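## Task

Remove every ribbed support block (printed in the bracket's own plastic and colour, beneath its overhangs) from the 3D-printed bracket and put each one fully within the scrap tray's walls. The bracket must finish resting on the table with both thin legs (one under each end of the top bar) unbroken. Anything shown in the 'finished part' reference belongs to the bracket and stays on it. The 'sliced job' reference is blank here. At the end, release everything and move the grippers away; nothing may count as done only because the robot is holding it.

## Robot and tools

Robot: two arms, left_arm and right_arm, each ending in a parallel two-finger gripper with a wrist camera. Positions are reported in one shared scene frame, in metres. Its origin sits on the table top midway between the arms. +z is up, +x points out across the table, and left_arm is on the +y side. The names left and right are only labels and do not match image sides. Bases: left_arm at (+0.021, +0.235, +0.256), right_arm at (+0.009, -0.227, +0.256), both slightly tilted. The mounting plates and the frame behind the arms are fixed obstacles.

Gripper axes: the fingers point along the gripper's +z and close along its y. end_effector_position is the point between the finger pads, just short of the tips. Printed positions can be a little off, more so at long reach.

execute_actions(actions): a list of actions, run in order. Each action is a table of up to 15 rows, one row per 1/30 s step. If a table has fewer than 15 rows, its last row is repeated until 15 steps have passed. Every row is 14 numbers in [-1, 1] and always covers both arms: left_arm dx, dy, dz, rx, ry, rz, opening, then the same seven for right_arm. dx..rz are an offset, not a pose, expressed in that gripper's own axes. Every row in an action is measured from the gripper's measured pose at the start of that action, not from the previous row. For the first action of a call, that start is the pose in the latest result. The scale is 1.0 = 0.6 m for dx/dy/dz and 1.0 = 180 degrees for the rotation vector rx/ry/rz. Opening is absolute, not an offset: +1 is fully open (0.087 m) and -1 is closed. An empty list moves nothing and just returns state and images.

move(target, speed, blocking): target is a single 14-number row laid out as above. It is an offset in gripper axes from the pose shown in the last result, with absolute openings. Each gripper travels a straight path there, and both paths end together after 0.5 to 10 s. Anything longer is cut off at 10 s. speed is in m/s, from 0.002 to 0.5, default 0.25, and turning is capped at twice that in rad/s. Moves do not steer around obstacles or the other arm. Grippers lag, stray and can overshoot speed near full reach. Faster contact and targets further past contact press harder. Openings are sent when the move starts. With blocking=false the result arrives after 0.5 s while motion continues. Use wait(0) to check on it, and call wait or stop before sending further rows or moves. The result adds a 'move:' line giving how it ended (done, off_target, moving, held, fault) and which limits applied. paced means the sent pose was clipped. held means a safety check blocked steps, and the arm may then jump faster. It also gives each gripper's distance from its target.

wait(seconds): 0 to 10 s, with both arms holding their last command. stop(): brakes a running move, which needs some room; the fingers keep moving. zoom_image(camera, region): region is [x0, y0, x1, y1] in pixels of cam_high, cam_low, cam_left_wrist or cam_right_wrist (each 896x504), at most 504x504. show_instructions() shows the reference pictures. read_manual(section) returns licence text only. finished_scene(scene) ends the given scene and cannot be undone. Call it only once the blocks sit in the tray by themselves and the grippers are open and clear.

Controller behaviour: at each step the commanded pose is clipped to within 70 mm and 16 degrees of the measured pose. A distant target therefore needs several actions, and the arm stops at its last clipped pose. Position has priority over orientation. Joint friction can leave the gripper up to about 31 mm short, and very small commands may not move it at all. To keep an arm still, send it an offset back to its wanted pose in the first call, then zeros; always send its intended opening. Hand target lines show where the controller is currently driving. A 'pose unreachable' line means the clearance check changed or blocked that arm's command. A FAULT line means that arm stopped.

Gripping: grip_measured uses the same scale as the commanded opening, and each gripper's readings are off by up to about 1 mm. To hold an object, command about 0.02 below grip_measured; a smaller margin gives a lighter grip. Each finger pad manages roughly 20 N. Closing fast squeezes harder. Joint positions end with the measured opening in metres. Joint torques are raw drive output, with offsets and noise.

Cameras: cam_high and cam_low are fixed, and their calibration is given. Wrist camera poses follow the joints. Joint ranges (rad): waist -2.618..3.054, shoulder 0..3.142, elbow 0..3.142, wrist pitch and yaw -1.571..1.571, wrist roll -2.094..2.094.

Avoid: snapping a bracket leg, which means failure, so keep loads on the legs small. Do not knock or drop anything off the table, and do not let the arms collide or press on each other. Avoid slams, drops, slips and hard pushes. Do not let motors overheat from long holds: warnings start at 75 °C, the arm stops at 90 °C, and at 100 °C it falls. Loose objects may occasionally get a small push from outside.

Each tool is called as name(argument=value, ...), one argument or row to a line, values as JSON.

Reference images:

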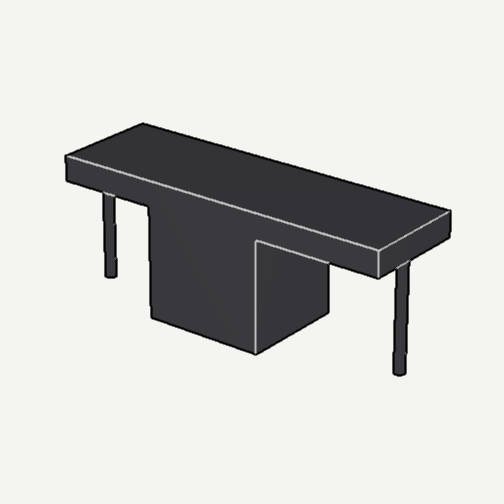

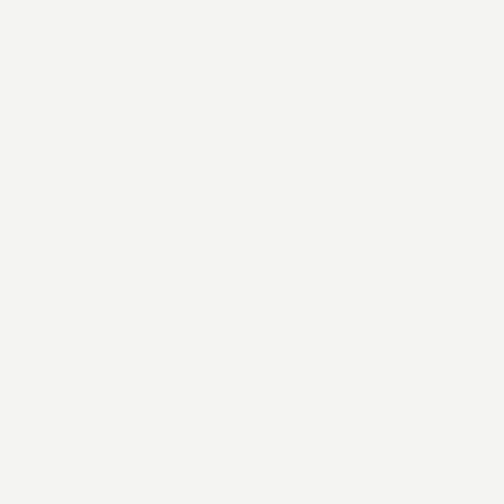

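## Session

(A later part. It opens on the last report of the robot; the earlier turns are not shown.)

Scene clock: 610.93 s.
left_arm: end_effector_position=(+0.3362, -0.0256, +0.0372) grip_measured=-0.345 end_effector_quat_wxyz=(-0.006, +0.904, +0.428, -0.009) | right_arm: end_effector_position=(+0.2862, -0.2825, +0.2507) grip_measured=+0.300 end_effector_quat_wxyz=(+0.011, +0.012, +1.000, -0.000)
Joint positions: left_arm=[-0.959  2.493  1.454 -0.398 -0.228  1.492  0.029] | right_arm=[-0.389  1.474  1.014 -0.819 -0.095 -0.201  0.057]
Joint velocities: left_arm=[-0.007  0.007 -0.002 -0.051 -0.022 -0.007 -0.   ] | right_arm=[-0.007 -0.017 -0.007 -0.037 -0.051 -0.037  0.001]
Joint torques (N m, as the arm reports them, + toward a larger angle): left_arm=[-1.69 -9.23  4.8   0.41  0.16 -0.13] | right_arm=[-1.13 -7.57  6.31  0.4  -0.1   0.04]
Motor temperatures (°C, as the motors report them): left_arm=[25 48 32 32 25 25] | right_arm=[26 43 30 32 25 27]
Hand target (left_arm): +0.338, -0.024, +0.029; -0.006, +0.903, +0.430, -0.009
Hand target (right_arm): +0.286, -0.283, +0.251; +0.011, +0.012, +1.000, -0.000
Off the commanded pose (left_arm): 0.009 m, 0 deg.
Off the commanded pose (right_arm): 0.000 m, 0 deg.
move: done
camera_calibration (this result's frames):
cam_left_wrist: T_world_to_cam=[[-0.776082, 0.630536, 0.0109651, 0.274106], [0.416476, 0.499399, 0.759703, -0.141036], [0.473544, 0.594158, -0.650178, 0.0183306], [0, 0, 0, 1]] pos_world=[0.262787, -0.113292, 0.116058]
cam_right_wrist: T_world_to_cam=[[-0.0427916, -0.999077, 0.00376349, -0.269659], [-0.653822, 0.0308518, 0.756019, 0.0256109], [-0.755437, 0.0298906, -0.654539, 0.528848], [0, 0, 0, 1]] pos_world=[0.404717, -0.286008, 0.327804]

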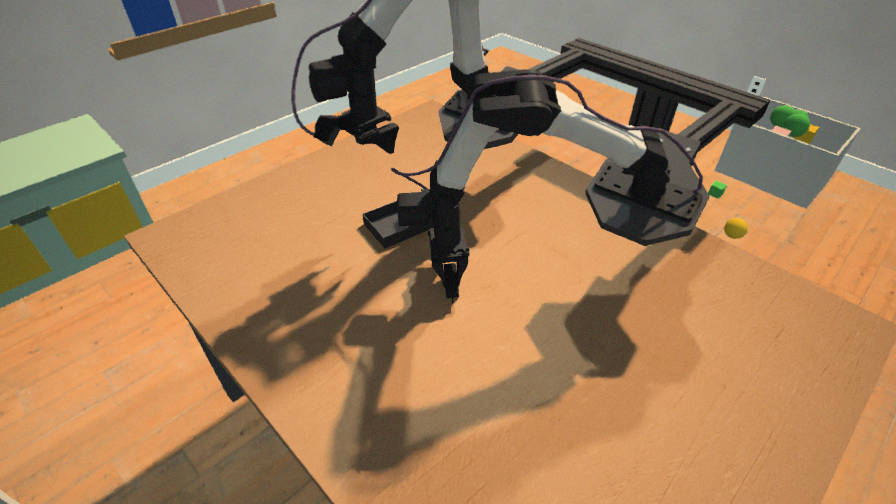

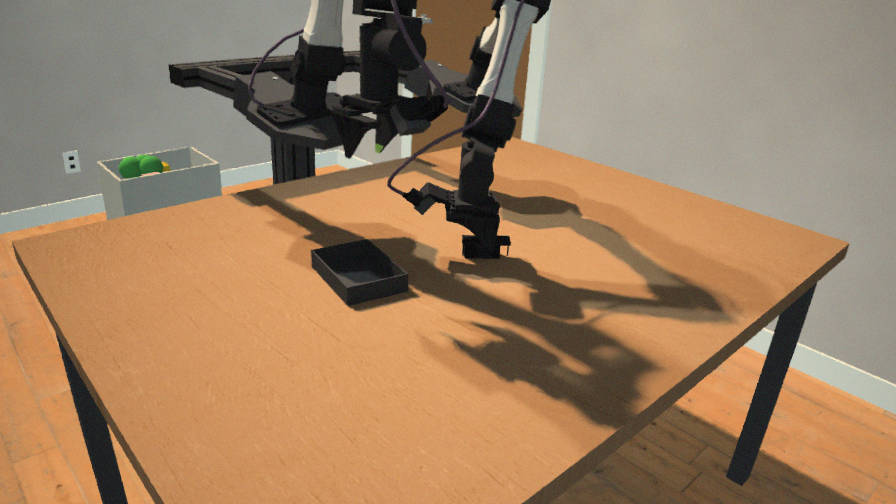

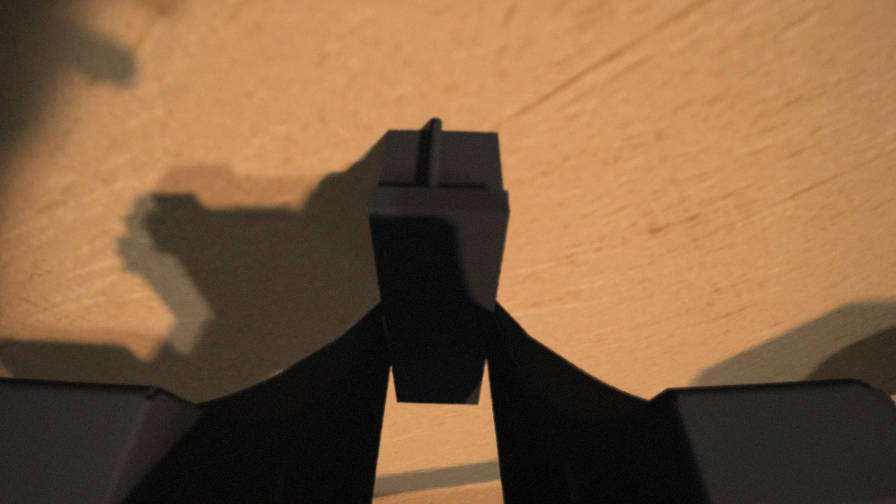

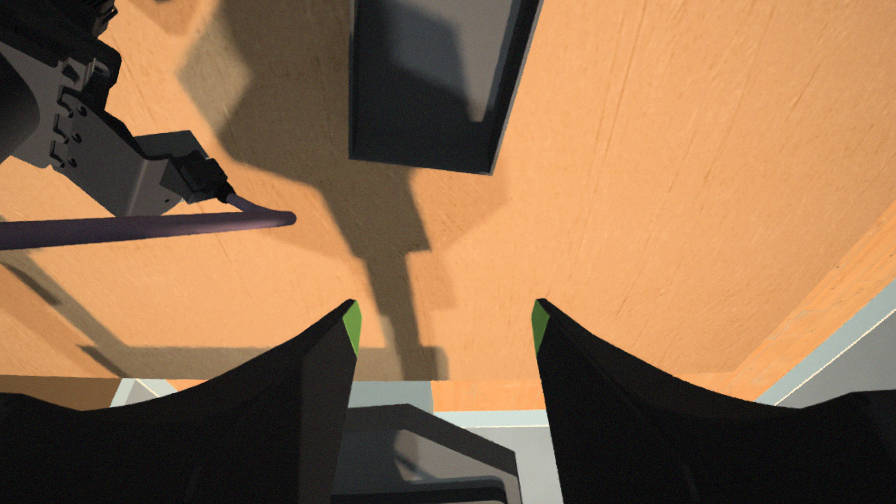

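execute_actions(
  actions=[
    [[0,0,0,0,0,0,-0.3,0,0,0,0,0,0,0.3],[0,0,0,0,0,0,-0.25,0,0,0,0,0,0,0.3],[0,0,0,0,0,0,-0.2,0,0,0,0,0,0,0.3],[0,0,0,0,0,0,-0.1,0,0,0,0,0,0,0.3],[0,0,0,0,0,0,0.0,0,0,0,0,0,0,0.3],[0,0,0,0,0,0,0.1,0,0,0,0,0,0,0.3],[0,0,0,0,0,0,0.2,0,0,0,0,0,0,0.3]],
  ],
)

Scene clock: 635.83 s.
left_arm: end_effector_position=(+0.3362, -0.0256, +0.0372) grip_measured=+0.200 end_effector_quat_wxyz=(-0.006, +0.904, +0.427, -0.009) | right_arm: end_effector_position=(+0.2862, -0.2825, +0.2507) grip_measured=+0.300 end_effector_quat_wxyz=(+0.011, +0.012, +1.000, -0.000)
Joint positions: left_arm=[-0.959  2.493  1.454 -0.398 -0.228  1.492  0.052] | right_arm=[-0.389  1.474  1.014 -0.819 -0.095 -0.201  0.057]
Joint velocities: left_arm=[-0.007 -0.002  0.012 -0.051 -0.051 -0.037  0.001] | right_arm=[ 0.007  0.012 -0.002  0.007 -0.022 -0.022 -0.001]
Joint torques (N m, as the arm reports them, + toward a larger angle): left_arm=[ -2.94 -11.1    3.84   0.26   0.12  -0.17] | right_arm=[-1.1  -7.43  6.25  0.42 -0.1   0.03]
Motor temperatures (°C, as the motors report them): left_arm=[25 49 31 31 25 25] | right_arm=[26 41 31 32 25 27]
Hand target (left_arm): +0.336, -0.026, +0.037; -0.006, +0.904, +0.428, -0.009
Hand target (right_arm): +0.286, -0.283, +0.251; +0.011, +0.012, +1.000, -0.000
Off the commanded pose (left_arm): 0.000 m, 0 deg.
Off the commanded pose (right_arm): 0.000 m, 0 deg.
camera_calibration (this result's frames):
cam_left_wrist: T_world_to_cam=[[-0.775842, 0.630832, 0.0109609, 0.274049], [0.416667, 0.499246, 0.759698, -0.141104], [0.47377, 0.593972, -0.650184, 0.0182501], [0, 0, 0, 1]] pos_world=[0.262765, -0.113273, 0.116059]
cam_right_wrist: T_world_to_cam=[[-0.0427916, -0.999077, 0.00376349, -0.269659], [-0.653822, 0.0308518, 0.756019, 0.0256109], [-0.755437, 0.0298906, -0.654539, 0.528848], [0, 0, 0, 1]] pos_world=[0.404717, -0.286008, 0.327804]

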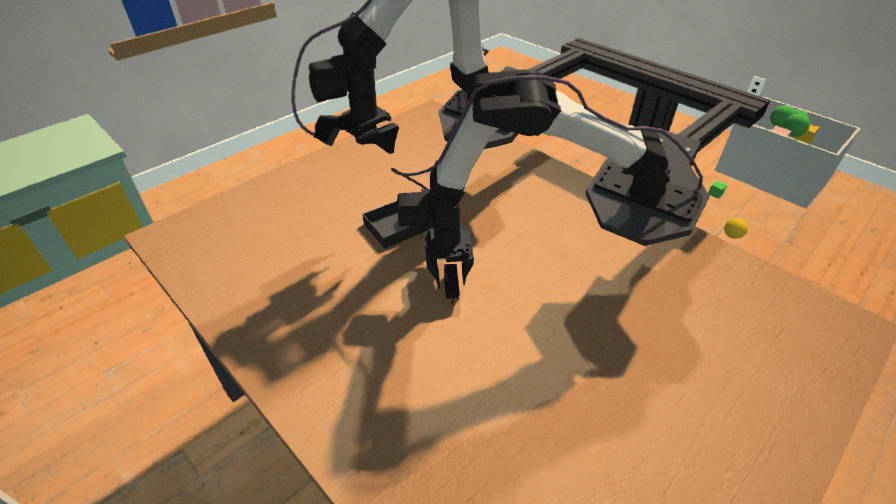

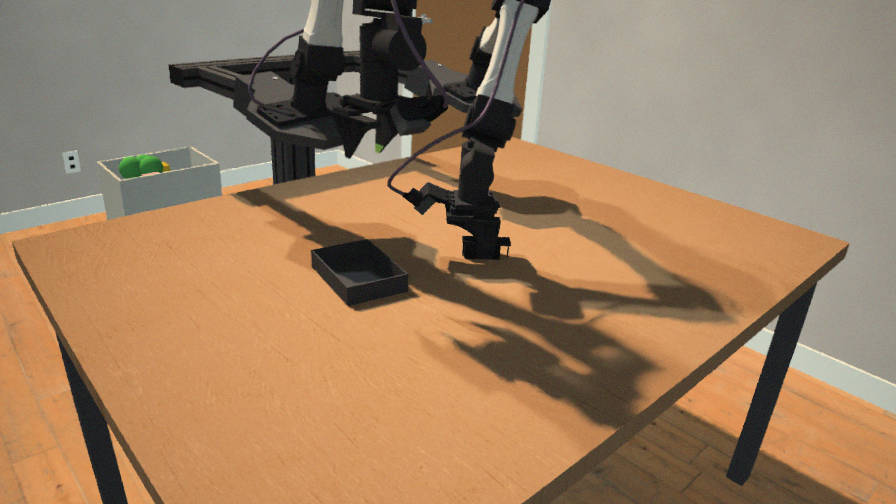

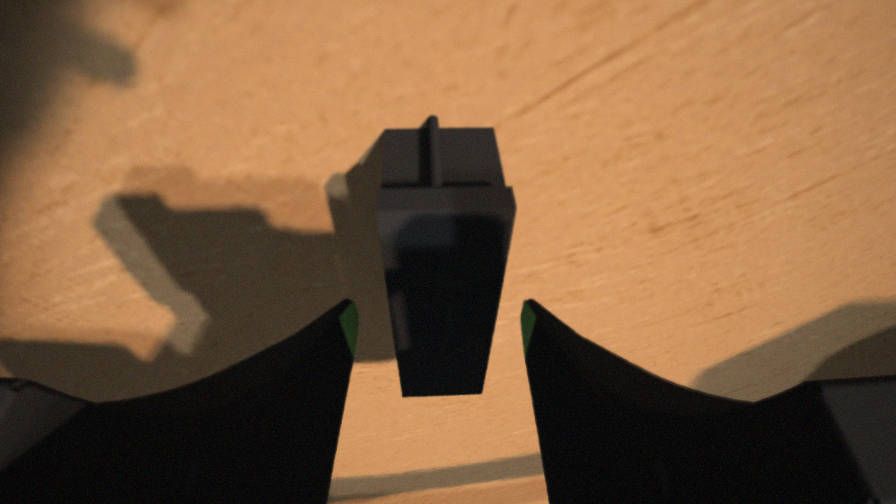

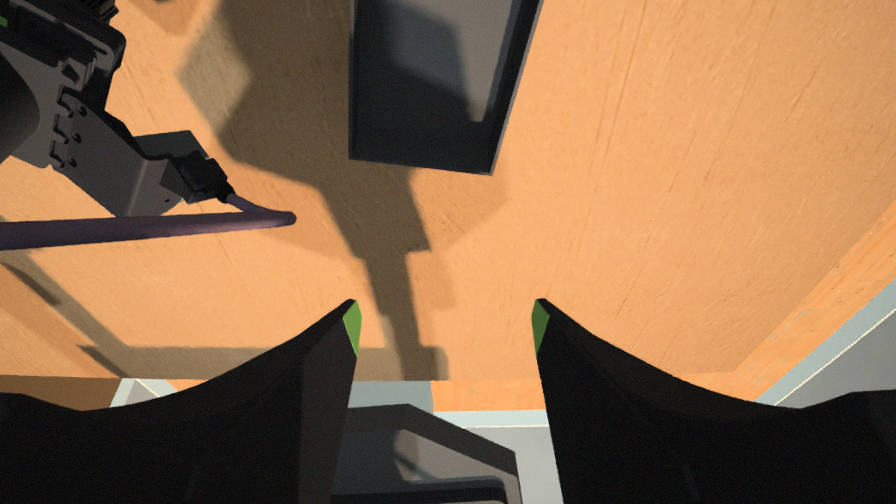

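zoom_image(
  camera="cam_left_wrist",
  region=[300, 100, 580, 420],
)

Region (300, 100, 580, 420) of cam_left_wrist's 896x504 image, scaled by 1.575, with more detail than that image has; it fills the left 441 columns of this view, and the rest is white.

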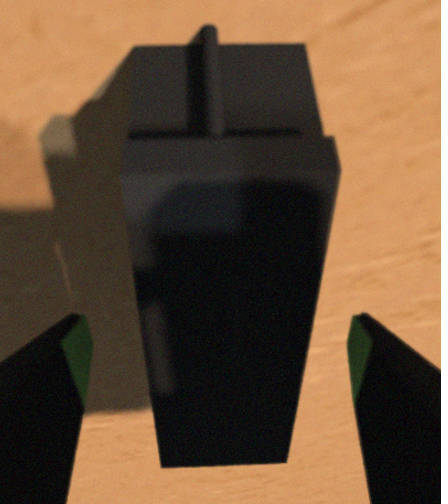

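move(
  target=[-0.0667, -0.0025, -0.045, -0.128, 0.0, 0, 0.2, 0, 0, 0, 0, 0, 0, 0.3],
  speed=0.08,
)

Scene clock: 668.87 s.
left_arm: end_effector_position=(+0.3134, -0.0589, +0.0622) grip_measured=+0.200 end_effector_quat_wxyz=(+0.175, +0.887, +0.422, +0.069) | right_arm: end_effector_position=(+0.2862, -0.2825, +0.2507) grip_measured=+0.300 end_effector_quat_wxyz=(+0.011, +0.012, +1.000, -0.000)
Joint positions: left_arm=[-1.085  2.353  1.017  0.277 -0.291  1.47   0.052] | right_arm=[-0.389  1.474  1.014 -0.819 -0.095 -0.201  0.057]
Joint velocities: left_arm=[-0.002  0.002  0.007 -0.022 -0.022 -0.022  0.   ] | right_arm=[ 0.002 -0.012  0.002  0.051 -0.037 -0.051  0.   ]
Joint torques (N m, as the arm reports them, + toward a larger angle): left_arm=[ -3.63 -10.53   0.97   1.1    0.    -0.21] | right_arm=[-1.11 -7.4   6.32  0.41 -0.1   0.03]
Motor temperatures (°C, as the motors report them): left_arm=[26 53 30 30 25 25] | right_arm=[25 40 32 31 25 27]
Hand target (left_arm): +0.310, -0.056, +0.065; +0.176, +0.887, +0.422, +0.074
Hand target (right_arm): +0.286, -0.283, +0.251; +0.011, +0.012, +1.000, -0.000
Off the commanded pose (left_arm): 0.005 m, 1 deg.
Off the commanded pose (right_arm): 0.000 m, 0 deg.
move: done
camera_calibration (this result's frames):
cam_left_wrist: T_world_to_cam=[[-0.725373, 0.576758, -0.375745, 0.282107], [0.192904, 0.694307, 0.693344, -0.0482086], [0.660774, 0.430451, -0.614891, -0.0053108], [0, 0, 0, 1]] pos_world=[0.217442, -0.12695, 0.13616]
cam_right_wrist: T_world_to_cam=[[-0.0427916, -0.999077, 0.00376349, -0.269659], [-0.653822, 0.0308518, 0.756019, 0.0256109], [-0.755437, 0.0298906, -0.654539, 0.528848], [0, 0, 0, 1]] pos_world=[0.404717, -0.286008, 0.327804]

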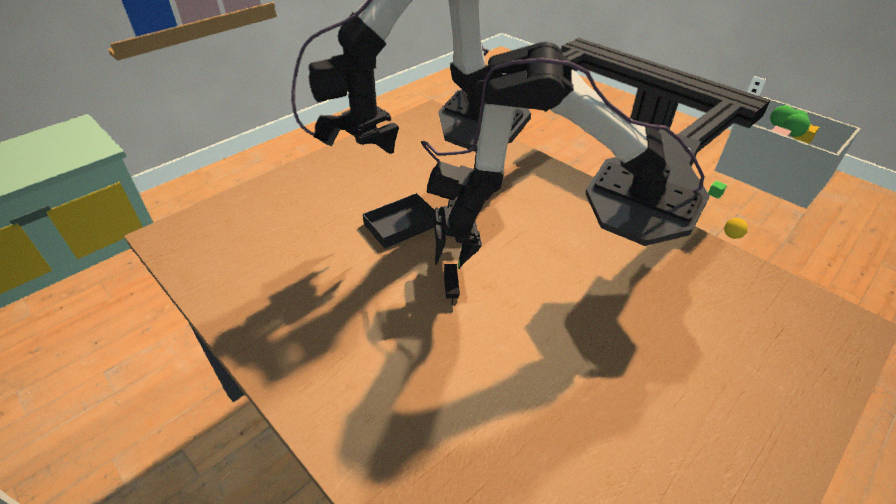

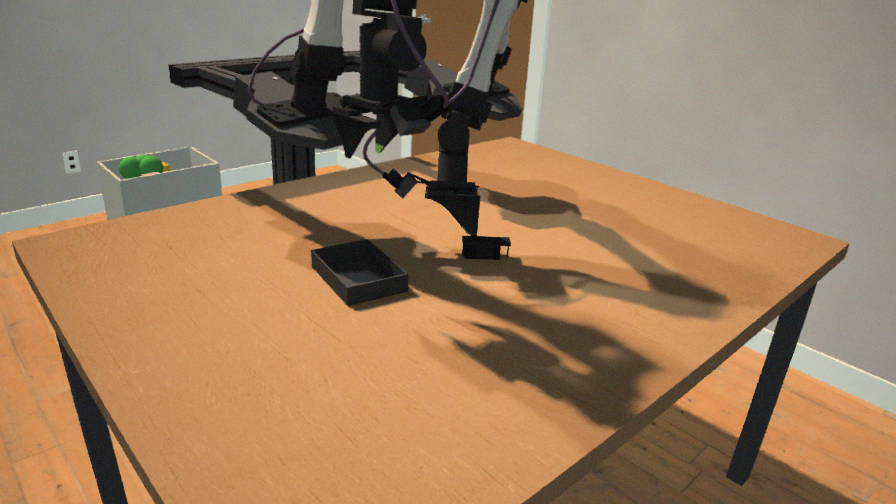

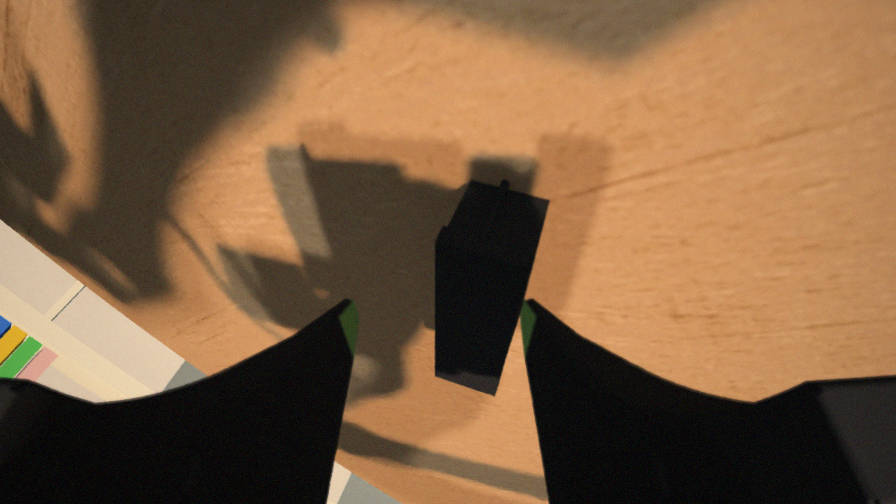

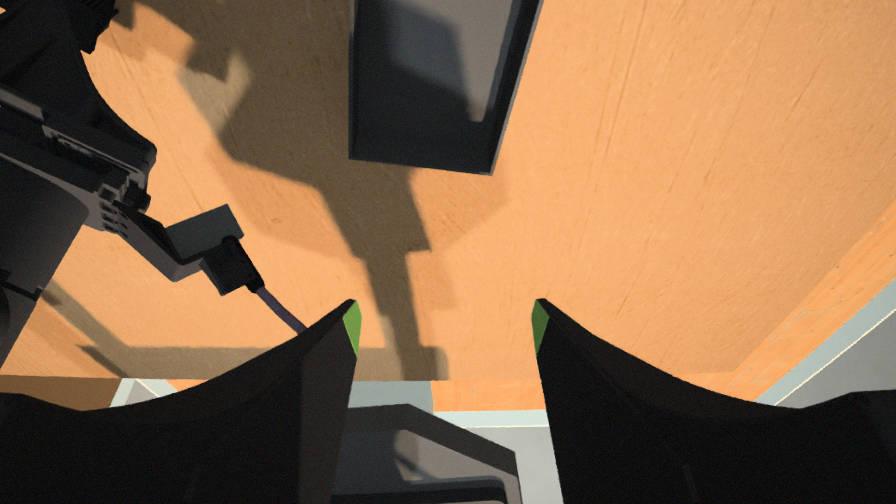

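move(
  target=[0.005, -0.033, 0.0374, -0.003, 0.0, 0, 0.2, 0, 0, 0, 0, 0, 0, 0.3],
  speed=0.03,
)

zoom_image(
  camera="cam_left_wrist",
  region=[300, 140, 600, 440],
)

Scene clock: 680.93 s.
left_arm: end_effector_position=(+0.3252, -0.0718, +0.0618) grip_measured=+0.200 end_effector_quat_wxyz=(+0.215, +0.876, +0.423, +0.087) | right_arm: end_effector_position=(+0.2862, -0.2825, +0.2507) grip_measured=+0.300 end_effector_quat_wxyz=(+0.011, +0.012, +1.000, -0.000)
Joint positions: left_arm=[-1.085  2.386  1.017  0.404 -0.298  1.488  0.052] | right_arm=[-0.389  1.474  1.014 -0.819 -0.095 -0.201  0.057]
Joint velocities: left_arm=[ 0.002  0.007  0.007 -0.022  0.022  0.022  0.001] | right_arm=[-0.017 -0.007  0.007  0.007  0.037 -0.066 -0.   ]
Joint torques (N m, as the arm reports them, + toward a larger angle): left_arm=[-0.8  -6.19  0.71  1.1   0.31 -0.16] | right_arm=[-1.16 -7.45  6.24  0.41 -0.1   0.03]
Motor temperatures (°C, as the motors report them): left_arm=[26 54 30 31 25 25] | right_arm=[25 40 32 31 25 27]
Hand target (left_arm): +0.306, -0.050, +0.036; +0.179, +0.886, +0.422, +0.071
Hand target (right_arm): +0.286, -0.283, +0.251; +0.011, +0.012, +1.000, -0.000
Off the commanded pose (left_arm): 0.039 m, 5 deg.
Off the commanded pose (right_arm): 0.000 m, 0 deg.
move: off_target (left_arm)
camera_calibration (this result's frames):
cam_left_wrist: T_world_to_cam=[[-0.703752, 0.543761, -0.457227, 0.29359], [0.140256, 0.73725, 0.660901, -0.0190364], [0.696463, 0.400982, -0.595107, -0.0227605], [0, 0, 0, 1]] pos_world=[0.225136, -0.136481, 0.133274]
cam_right_wrist: T_world_to_cam=[[-0.0427916, -0.999077, 0.00376349, -0.269659], [-0.653822, 0.0308518, 0.756019, 0.0256109], [-0.755437, 0.0298906, -0.654539, 0.528848], [0, 0, 0, 1]] pos_world=[0.404717, -0.286008, 0.327804]

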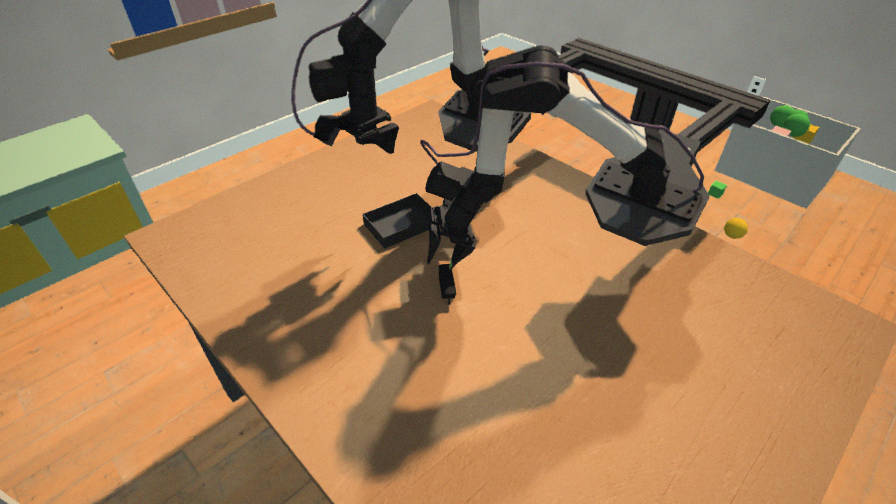

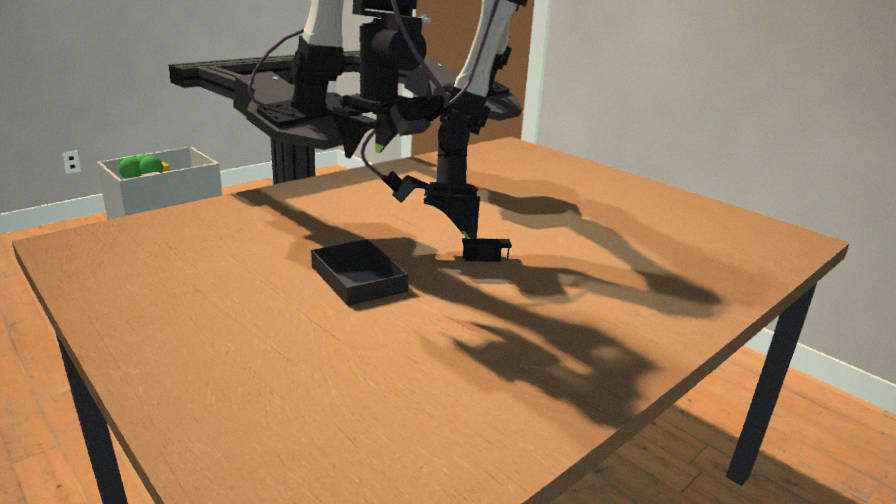

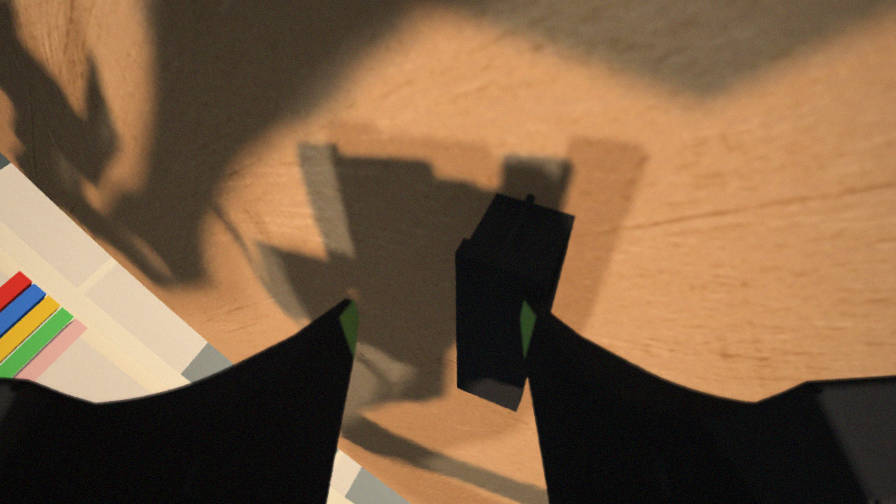

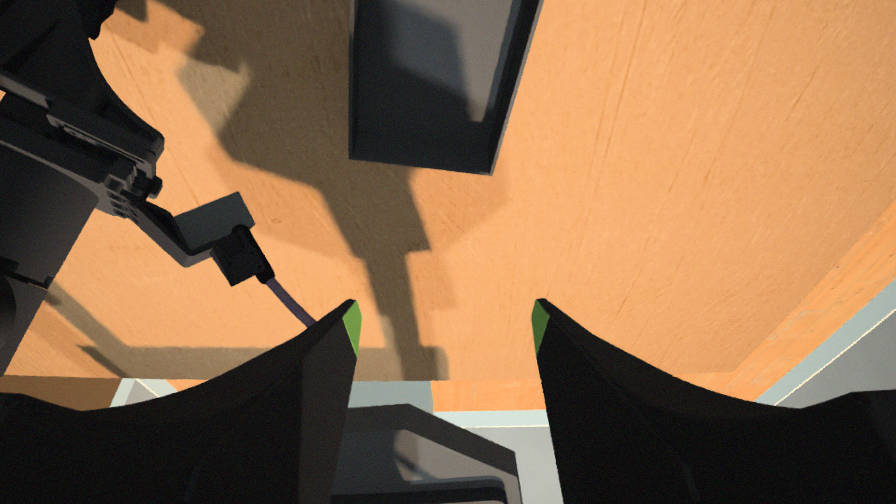

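Region (300, 140, 600, 440) of cam_left_wrist's 896x504 image, scaled by 1.680, with more detail than that image has.

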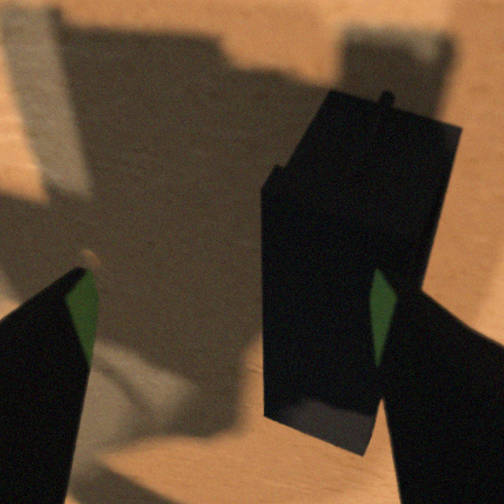

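move(
  target=[-0.0012, 0.0188, -0.0372, 0.0, 0.0, 0, 0.2, 0, 0, 0, 0, 0, 0, 0.3],
  speed=0.05,
)

Scene clock: 685.50 s.
left_arm: end_effector_position=(+0.3361, -0.0799, +0.0892) grip_measured=+0.200 end_effector_quat_wxyz=(+0.233, +0.870, +0.426, +0.090) | right_arm: end_effector_position=(+0.2862, -0.2825, +0.2507) grip_measured=+0.300 end_effector_quat_wxyz=(+0.011, +0.012, +1.000, -0.000)
Joint positions: left_arm=[-1.093  2.306  1.017  0.359 -0.299  1.478  0.052] | right_arm=[-0.389  1.474  1.014 -0.819 -0.095 -0.201  0.057]
Joint velocities: left_arm=[ 0.007  0.007 -0.007 -0.051  0.051  0.037  0.001] | right_arm=[ 0.007 -0.032 -0.027  0.007 -0.037 -0.066 -0.   ]
Joint torques (N m, as the arm reports them, + toward a larger angle): left_arm=[ -3.61 -10.38   1.58   0.97  -0.01  -0.22] | right_arm=[-1.15 -7.45  6.23  0.41 -0.1   0.03]
Motor temperatures (°C, as the motors report them): left_arm=[26 53 30 31 25 25] | right_arm=[25 40 32 31 25 27]
Hand target (left_arm): +0.326, -0.072, +0.087; +0.215, +0.876, +0.423, +0.087
Hand target (right_arm): +0.286, -0.283, +0.251; +0.011, +0.012, +1.000, -0.000
Off the commanded pose (left_arm): 0.014 m, 2 deg.
Off the commanded pose (right_arm): 0.000 m, 0 deg.
move: off_target (left_arm)
camera_calibration (this result's frames):
cam_left_wrist: T_world_to_cam=[[-0.699818, 0.522042, -0.487572, 0.317854], [0.1202, 0.758895, 0.640023, -0.0223661], [0.704135, 0.389294, -0.593839, -0.0144548], [0, 0, 0, 1]] pos_world=[0.235307, -0.143333, 0.160708]
cam_right_wrist: T_world_to_cam=[[-0.0427916, -0.999077, 0.00376349, -0.269659], [-0.653822, 0.0308518, 0.756019, 0.0256109], [-0.755437, 0.0298906, -0.654539, 0.528848], [0, 0, 0, 1]] pos_world=[0.404717, -0.286008, 0.327804]

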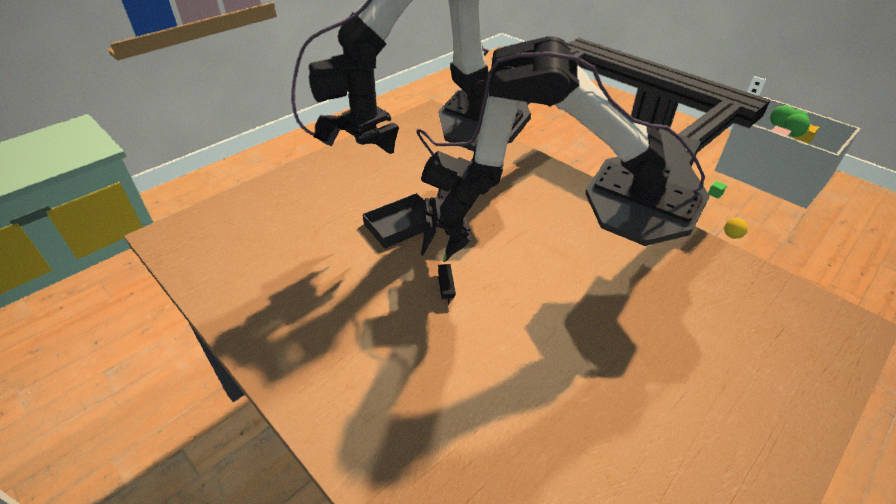

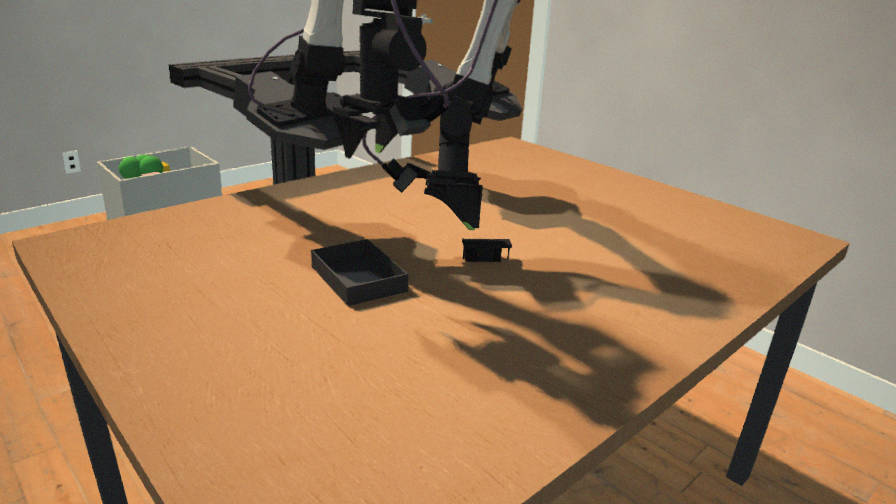

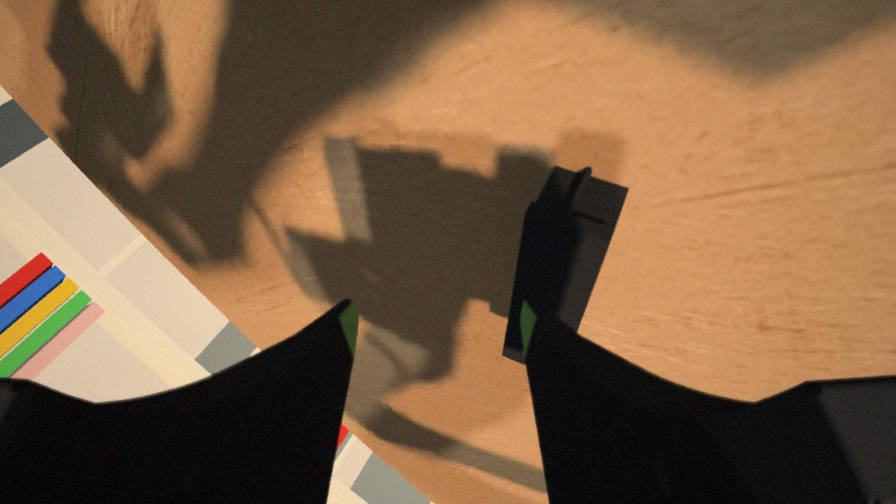

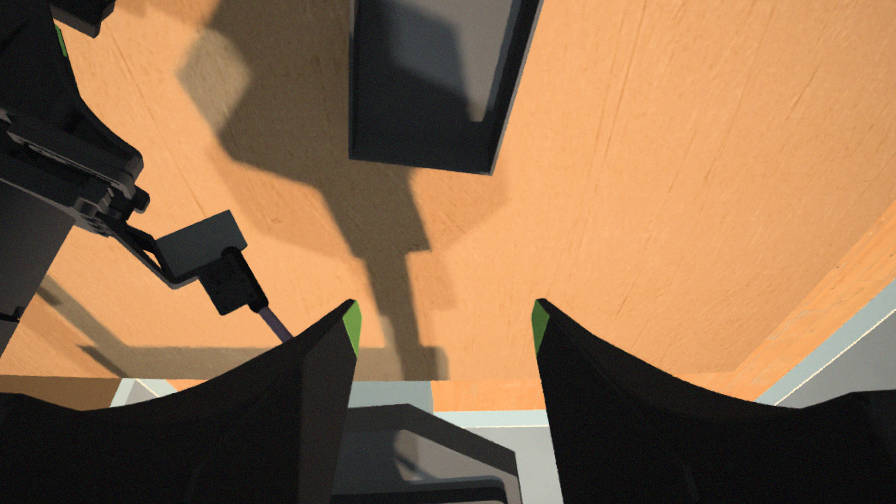

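zoom_image(
  camera="cam_low",
  region=[430, 200, 550, 284],
)

zoom_image(
  camera="cam_left_wrist",
  region=[440, 130, 700, 390],
)

zoom_image(
  camera="cam_high",
  region=[390, 220, 510, 320],
)

Region (430, 200, 550, 284) of cam_low's 896x504 image, scaled by 4.200, with more detail than that image has; it fills the top 353 rows of this view, and the rest is white.

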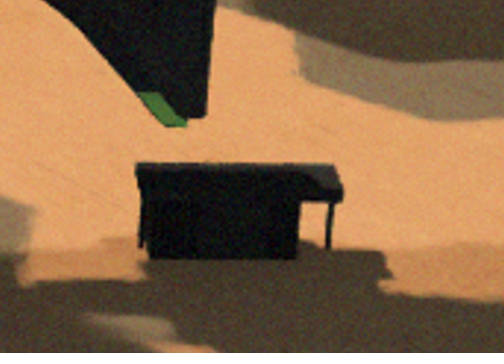

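Region (440, 130, 700, 390) of cam_left_wrist's 896x504 image, scaled by 1.938, with more detail than that image has.

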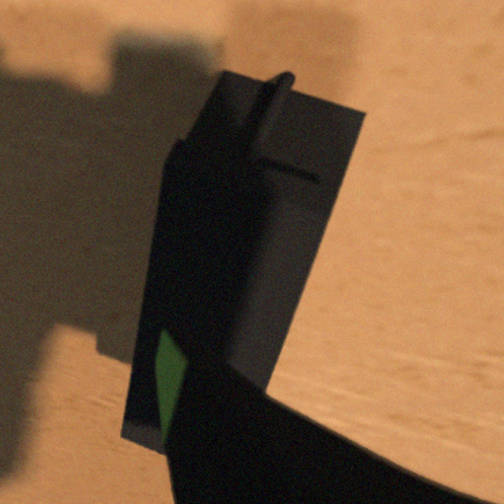

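Region (390, 220, 510, 320) of cam_high's 896x504 image, scaled by 4.200, with more detail than that image has.

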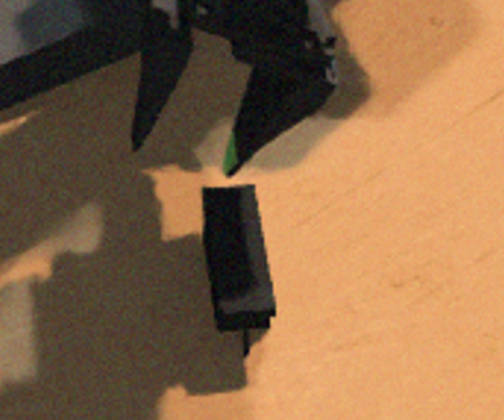

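move(
  target=[-0.0037, -0.0944, 0.0381, 0.0364, 0.0032, -0.0133, 0.5, 0, 0, 0, 0, 0, 0, 0.3],
  speed=0.04,
)

zoom_image(
  camera="cam_left_wrist",
  region=[280, 120, 620, 460],
)

Scene clock: 763.90 s.
left_arm: end_effector_position=(+0.3106, -0.0640, +0.0525) grip_measured=+0.500 end_effector_quat_wxyz=(+0.193, +0.870, +0.449, +0.071) | right_arm: end_effector_position=(+0.2862, -0.2825, +0.2507) grip_measured=+0.300 end_effector_quat_wxyz=(+0.011, +0.012, +1.000, -0.000)
Joint positions: left_arm=[-1.093  2.399  1.017  0.358 -0.299  1.41   0.066] | right_arm=[-0.389  1.474  1.014 -0.819 -0.095 -0.201  0.057]
Joint velocities: left_arm=[-0.007 -0.012  0.017 -0.007 -0.037 -0.095 -0.   ] | right_arm=[-0.007 -0.007  0.007  0.022 -0.037  0.007 -0.001]
Joint torques (N m, as the arm reports them, + toward a larger angle): left_arm=[-2.46 -7.78  2.63  1.12  0.18 -0.23] | right_arm=[-1.15 -7.49  6.31  0.4  -0.09  0.03]
Motor temperatures (°C, as the motors report them): left_arm=[26 56 29 31 25 25] | right_arm=[25 40 33 30 25 27]
Hand target (left_arm): +0.303, -0.058, +0.042; +0.182, +0.872, +0.450, +0.065
Hand target (right_arm): +0.286, -0.283, +0.251; +0.011, +0.012, +1.000, -0.000
Off the commanded pose (left_arm): 0.014 m, 2 deg.
Off the commanded pose (right_arm): 0.000 m, 0 deg.
move: off_target (left_arm)
camera_calibration (this result's frames):
cam_left_wrist: T_world_to_cam=[[-0.753284, 0.516706, -0.406912, 0.28583], [0.142494, 0.732217, 0.665998, -0.0178407], [0.642073, 0.443703, -0.625196, -0.0000856232], [0, 0, 0, 1]] pos_world=[0.217909, -0.134589, 0.128136]
cam_right_wrist: T_world_to_cam=[[-0.0427916, -0.999077, 0.00376349, -0.269659], [-0.653822, 0.0308518, 0.756019, 0.0256109], [-0.755437, 0.0298906, -0.654539, 0.528848], [0, 0, 0, 1]] pos_world=[0.404717, -0.286008, 0.327804]

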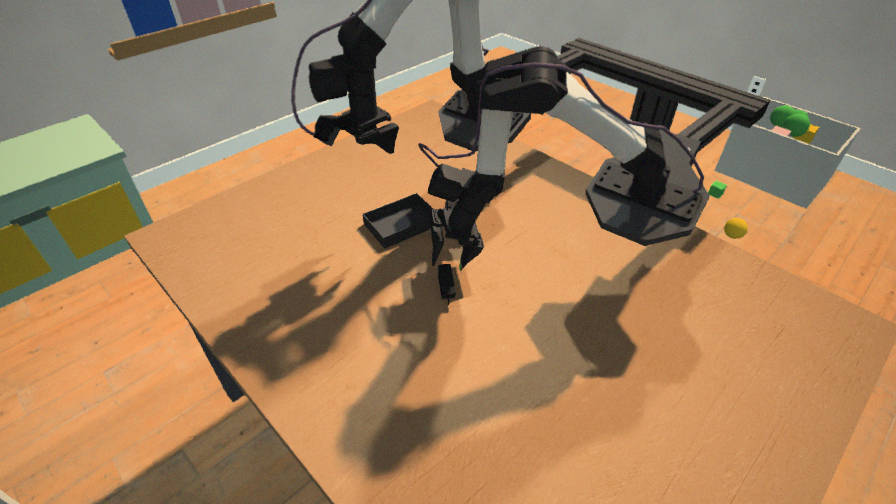

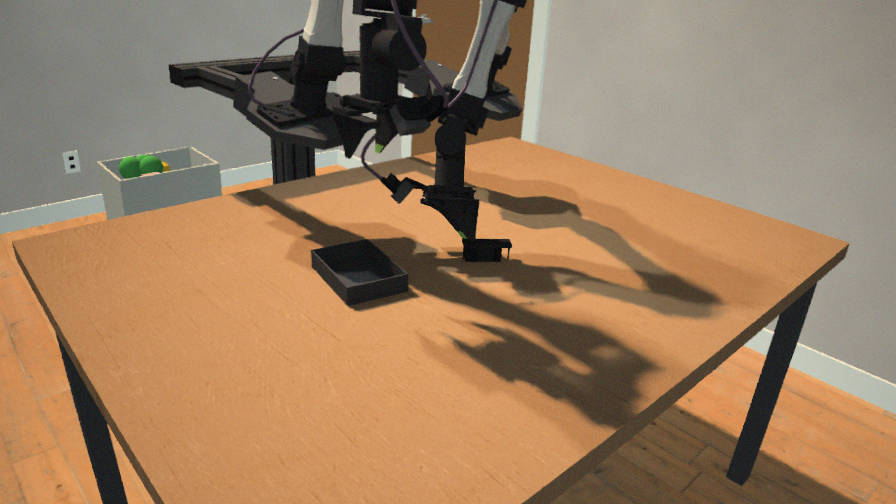

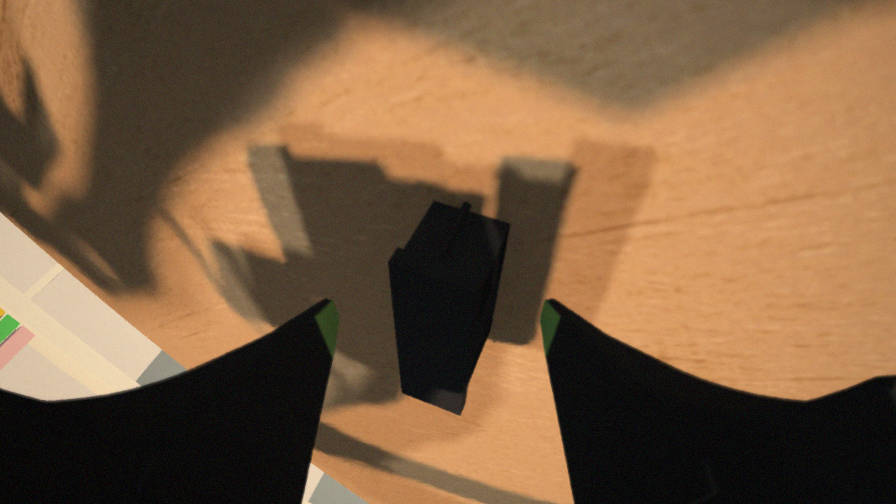

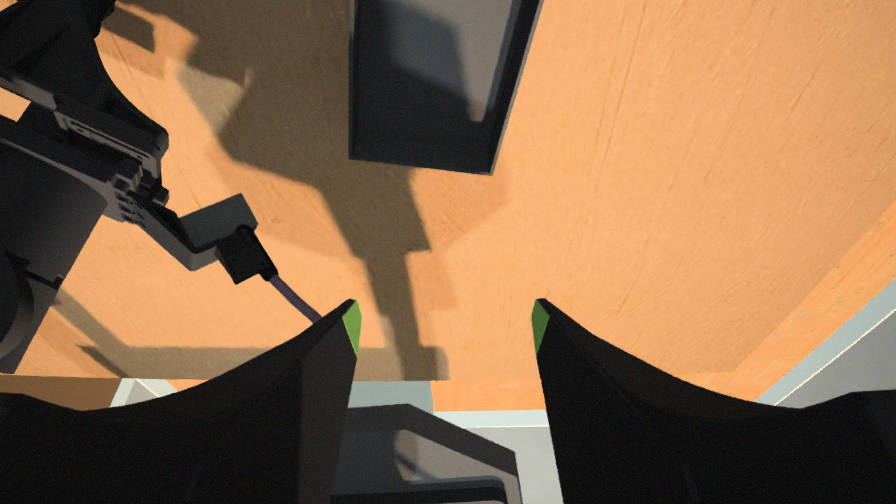

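Region (280, 120, 620, 460) of cam_left_wrist's 896x504 image, scaled by 1.482, with more detail than that image has.

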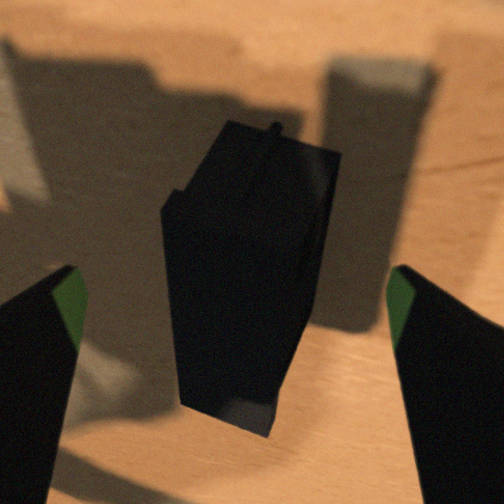

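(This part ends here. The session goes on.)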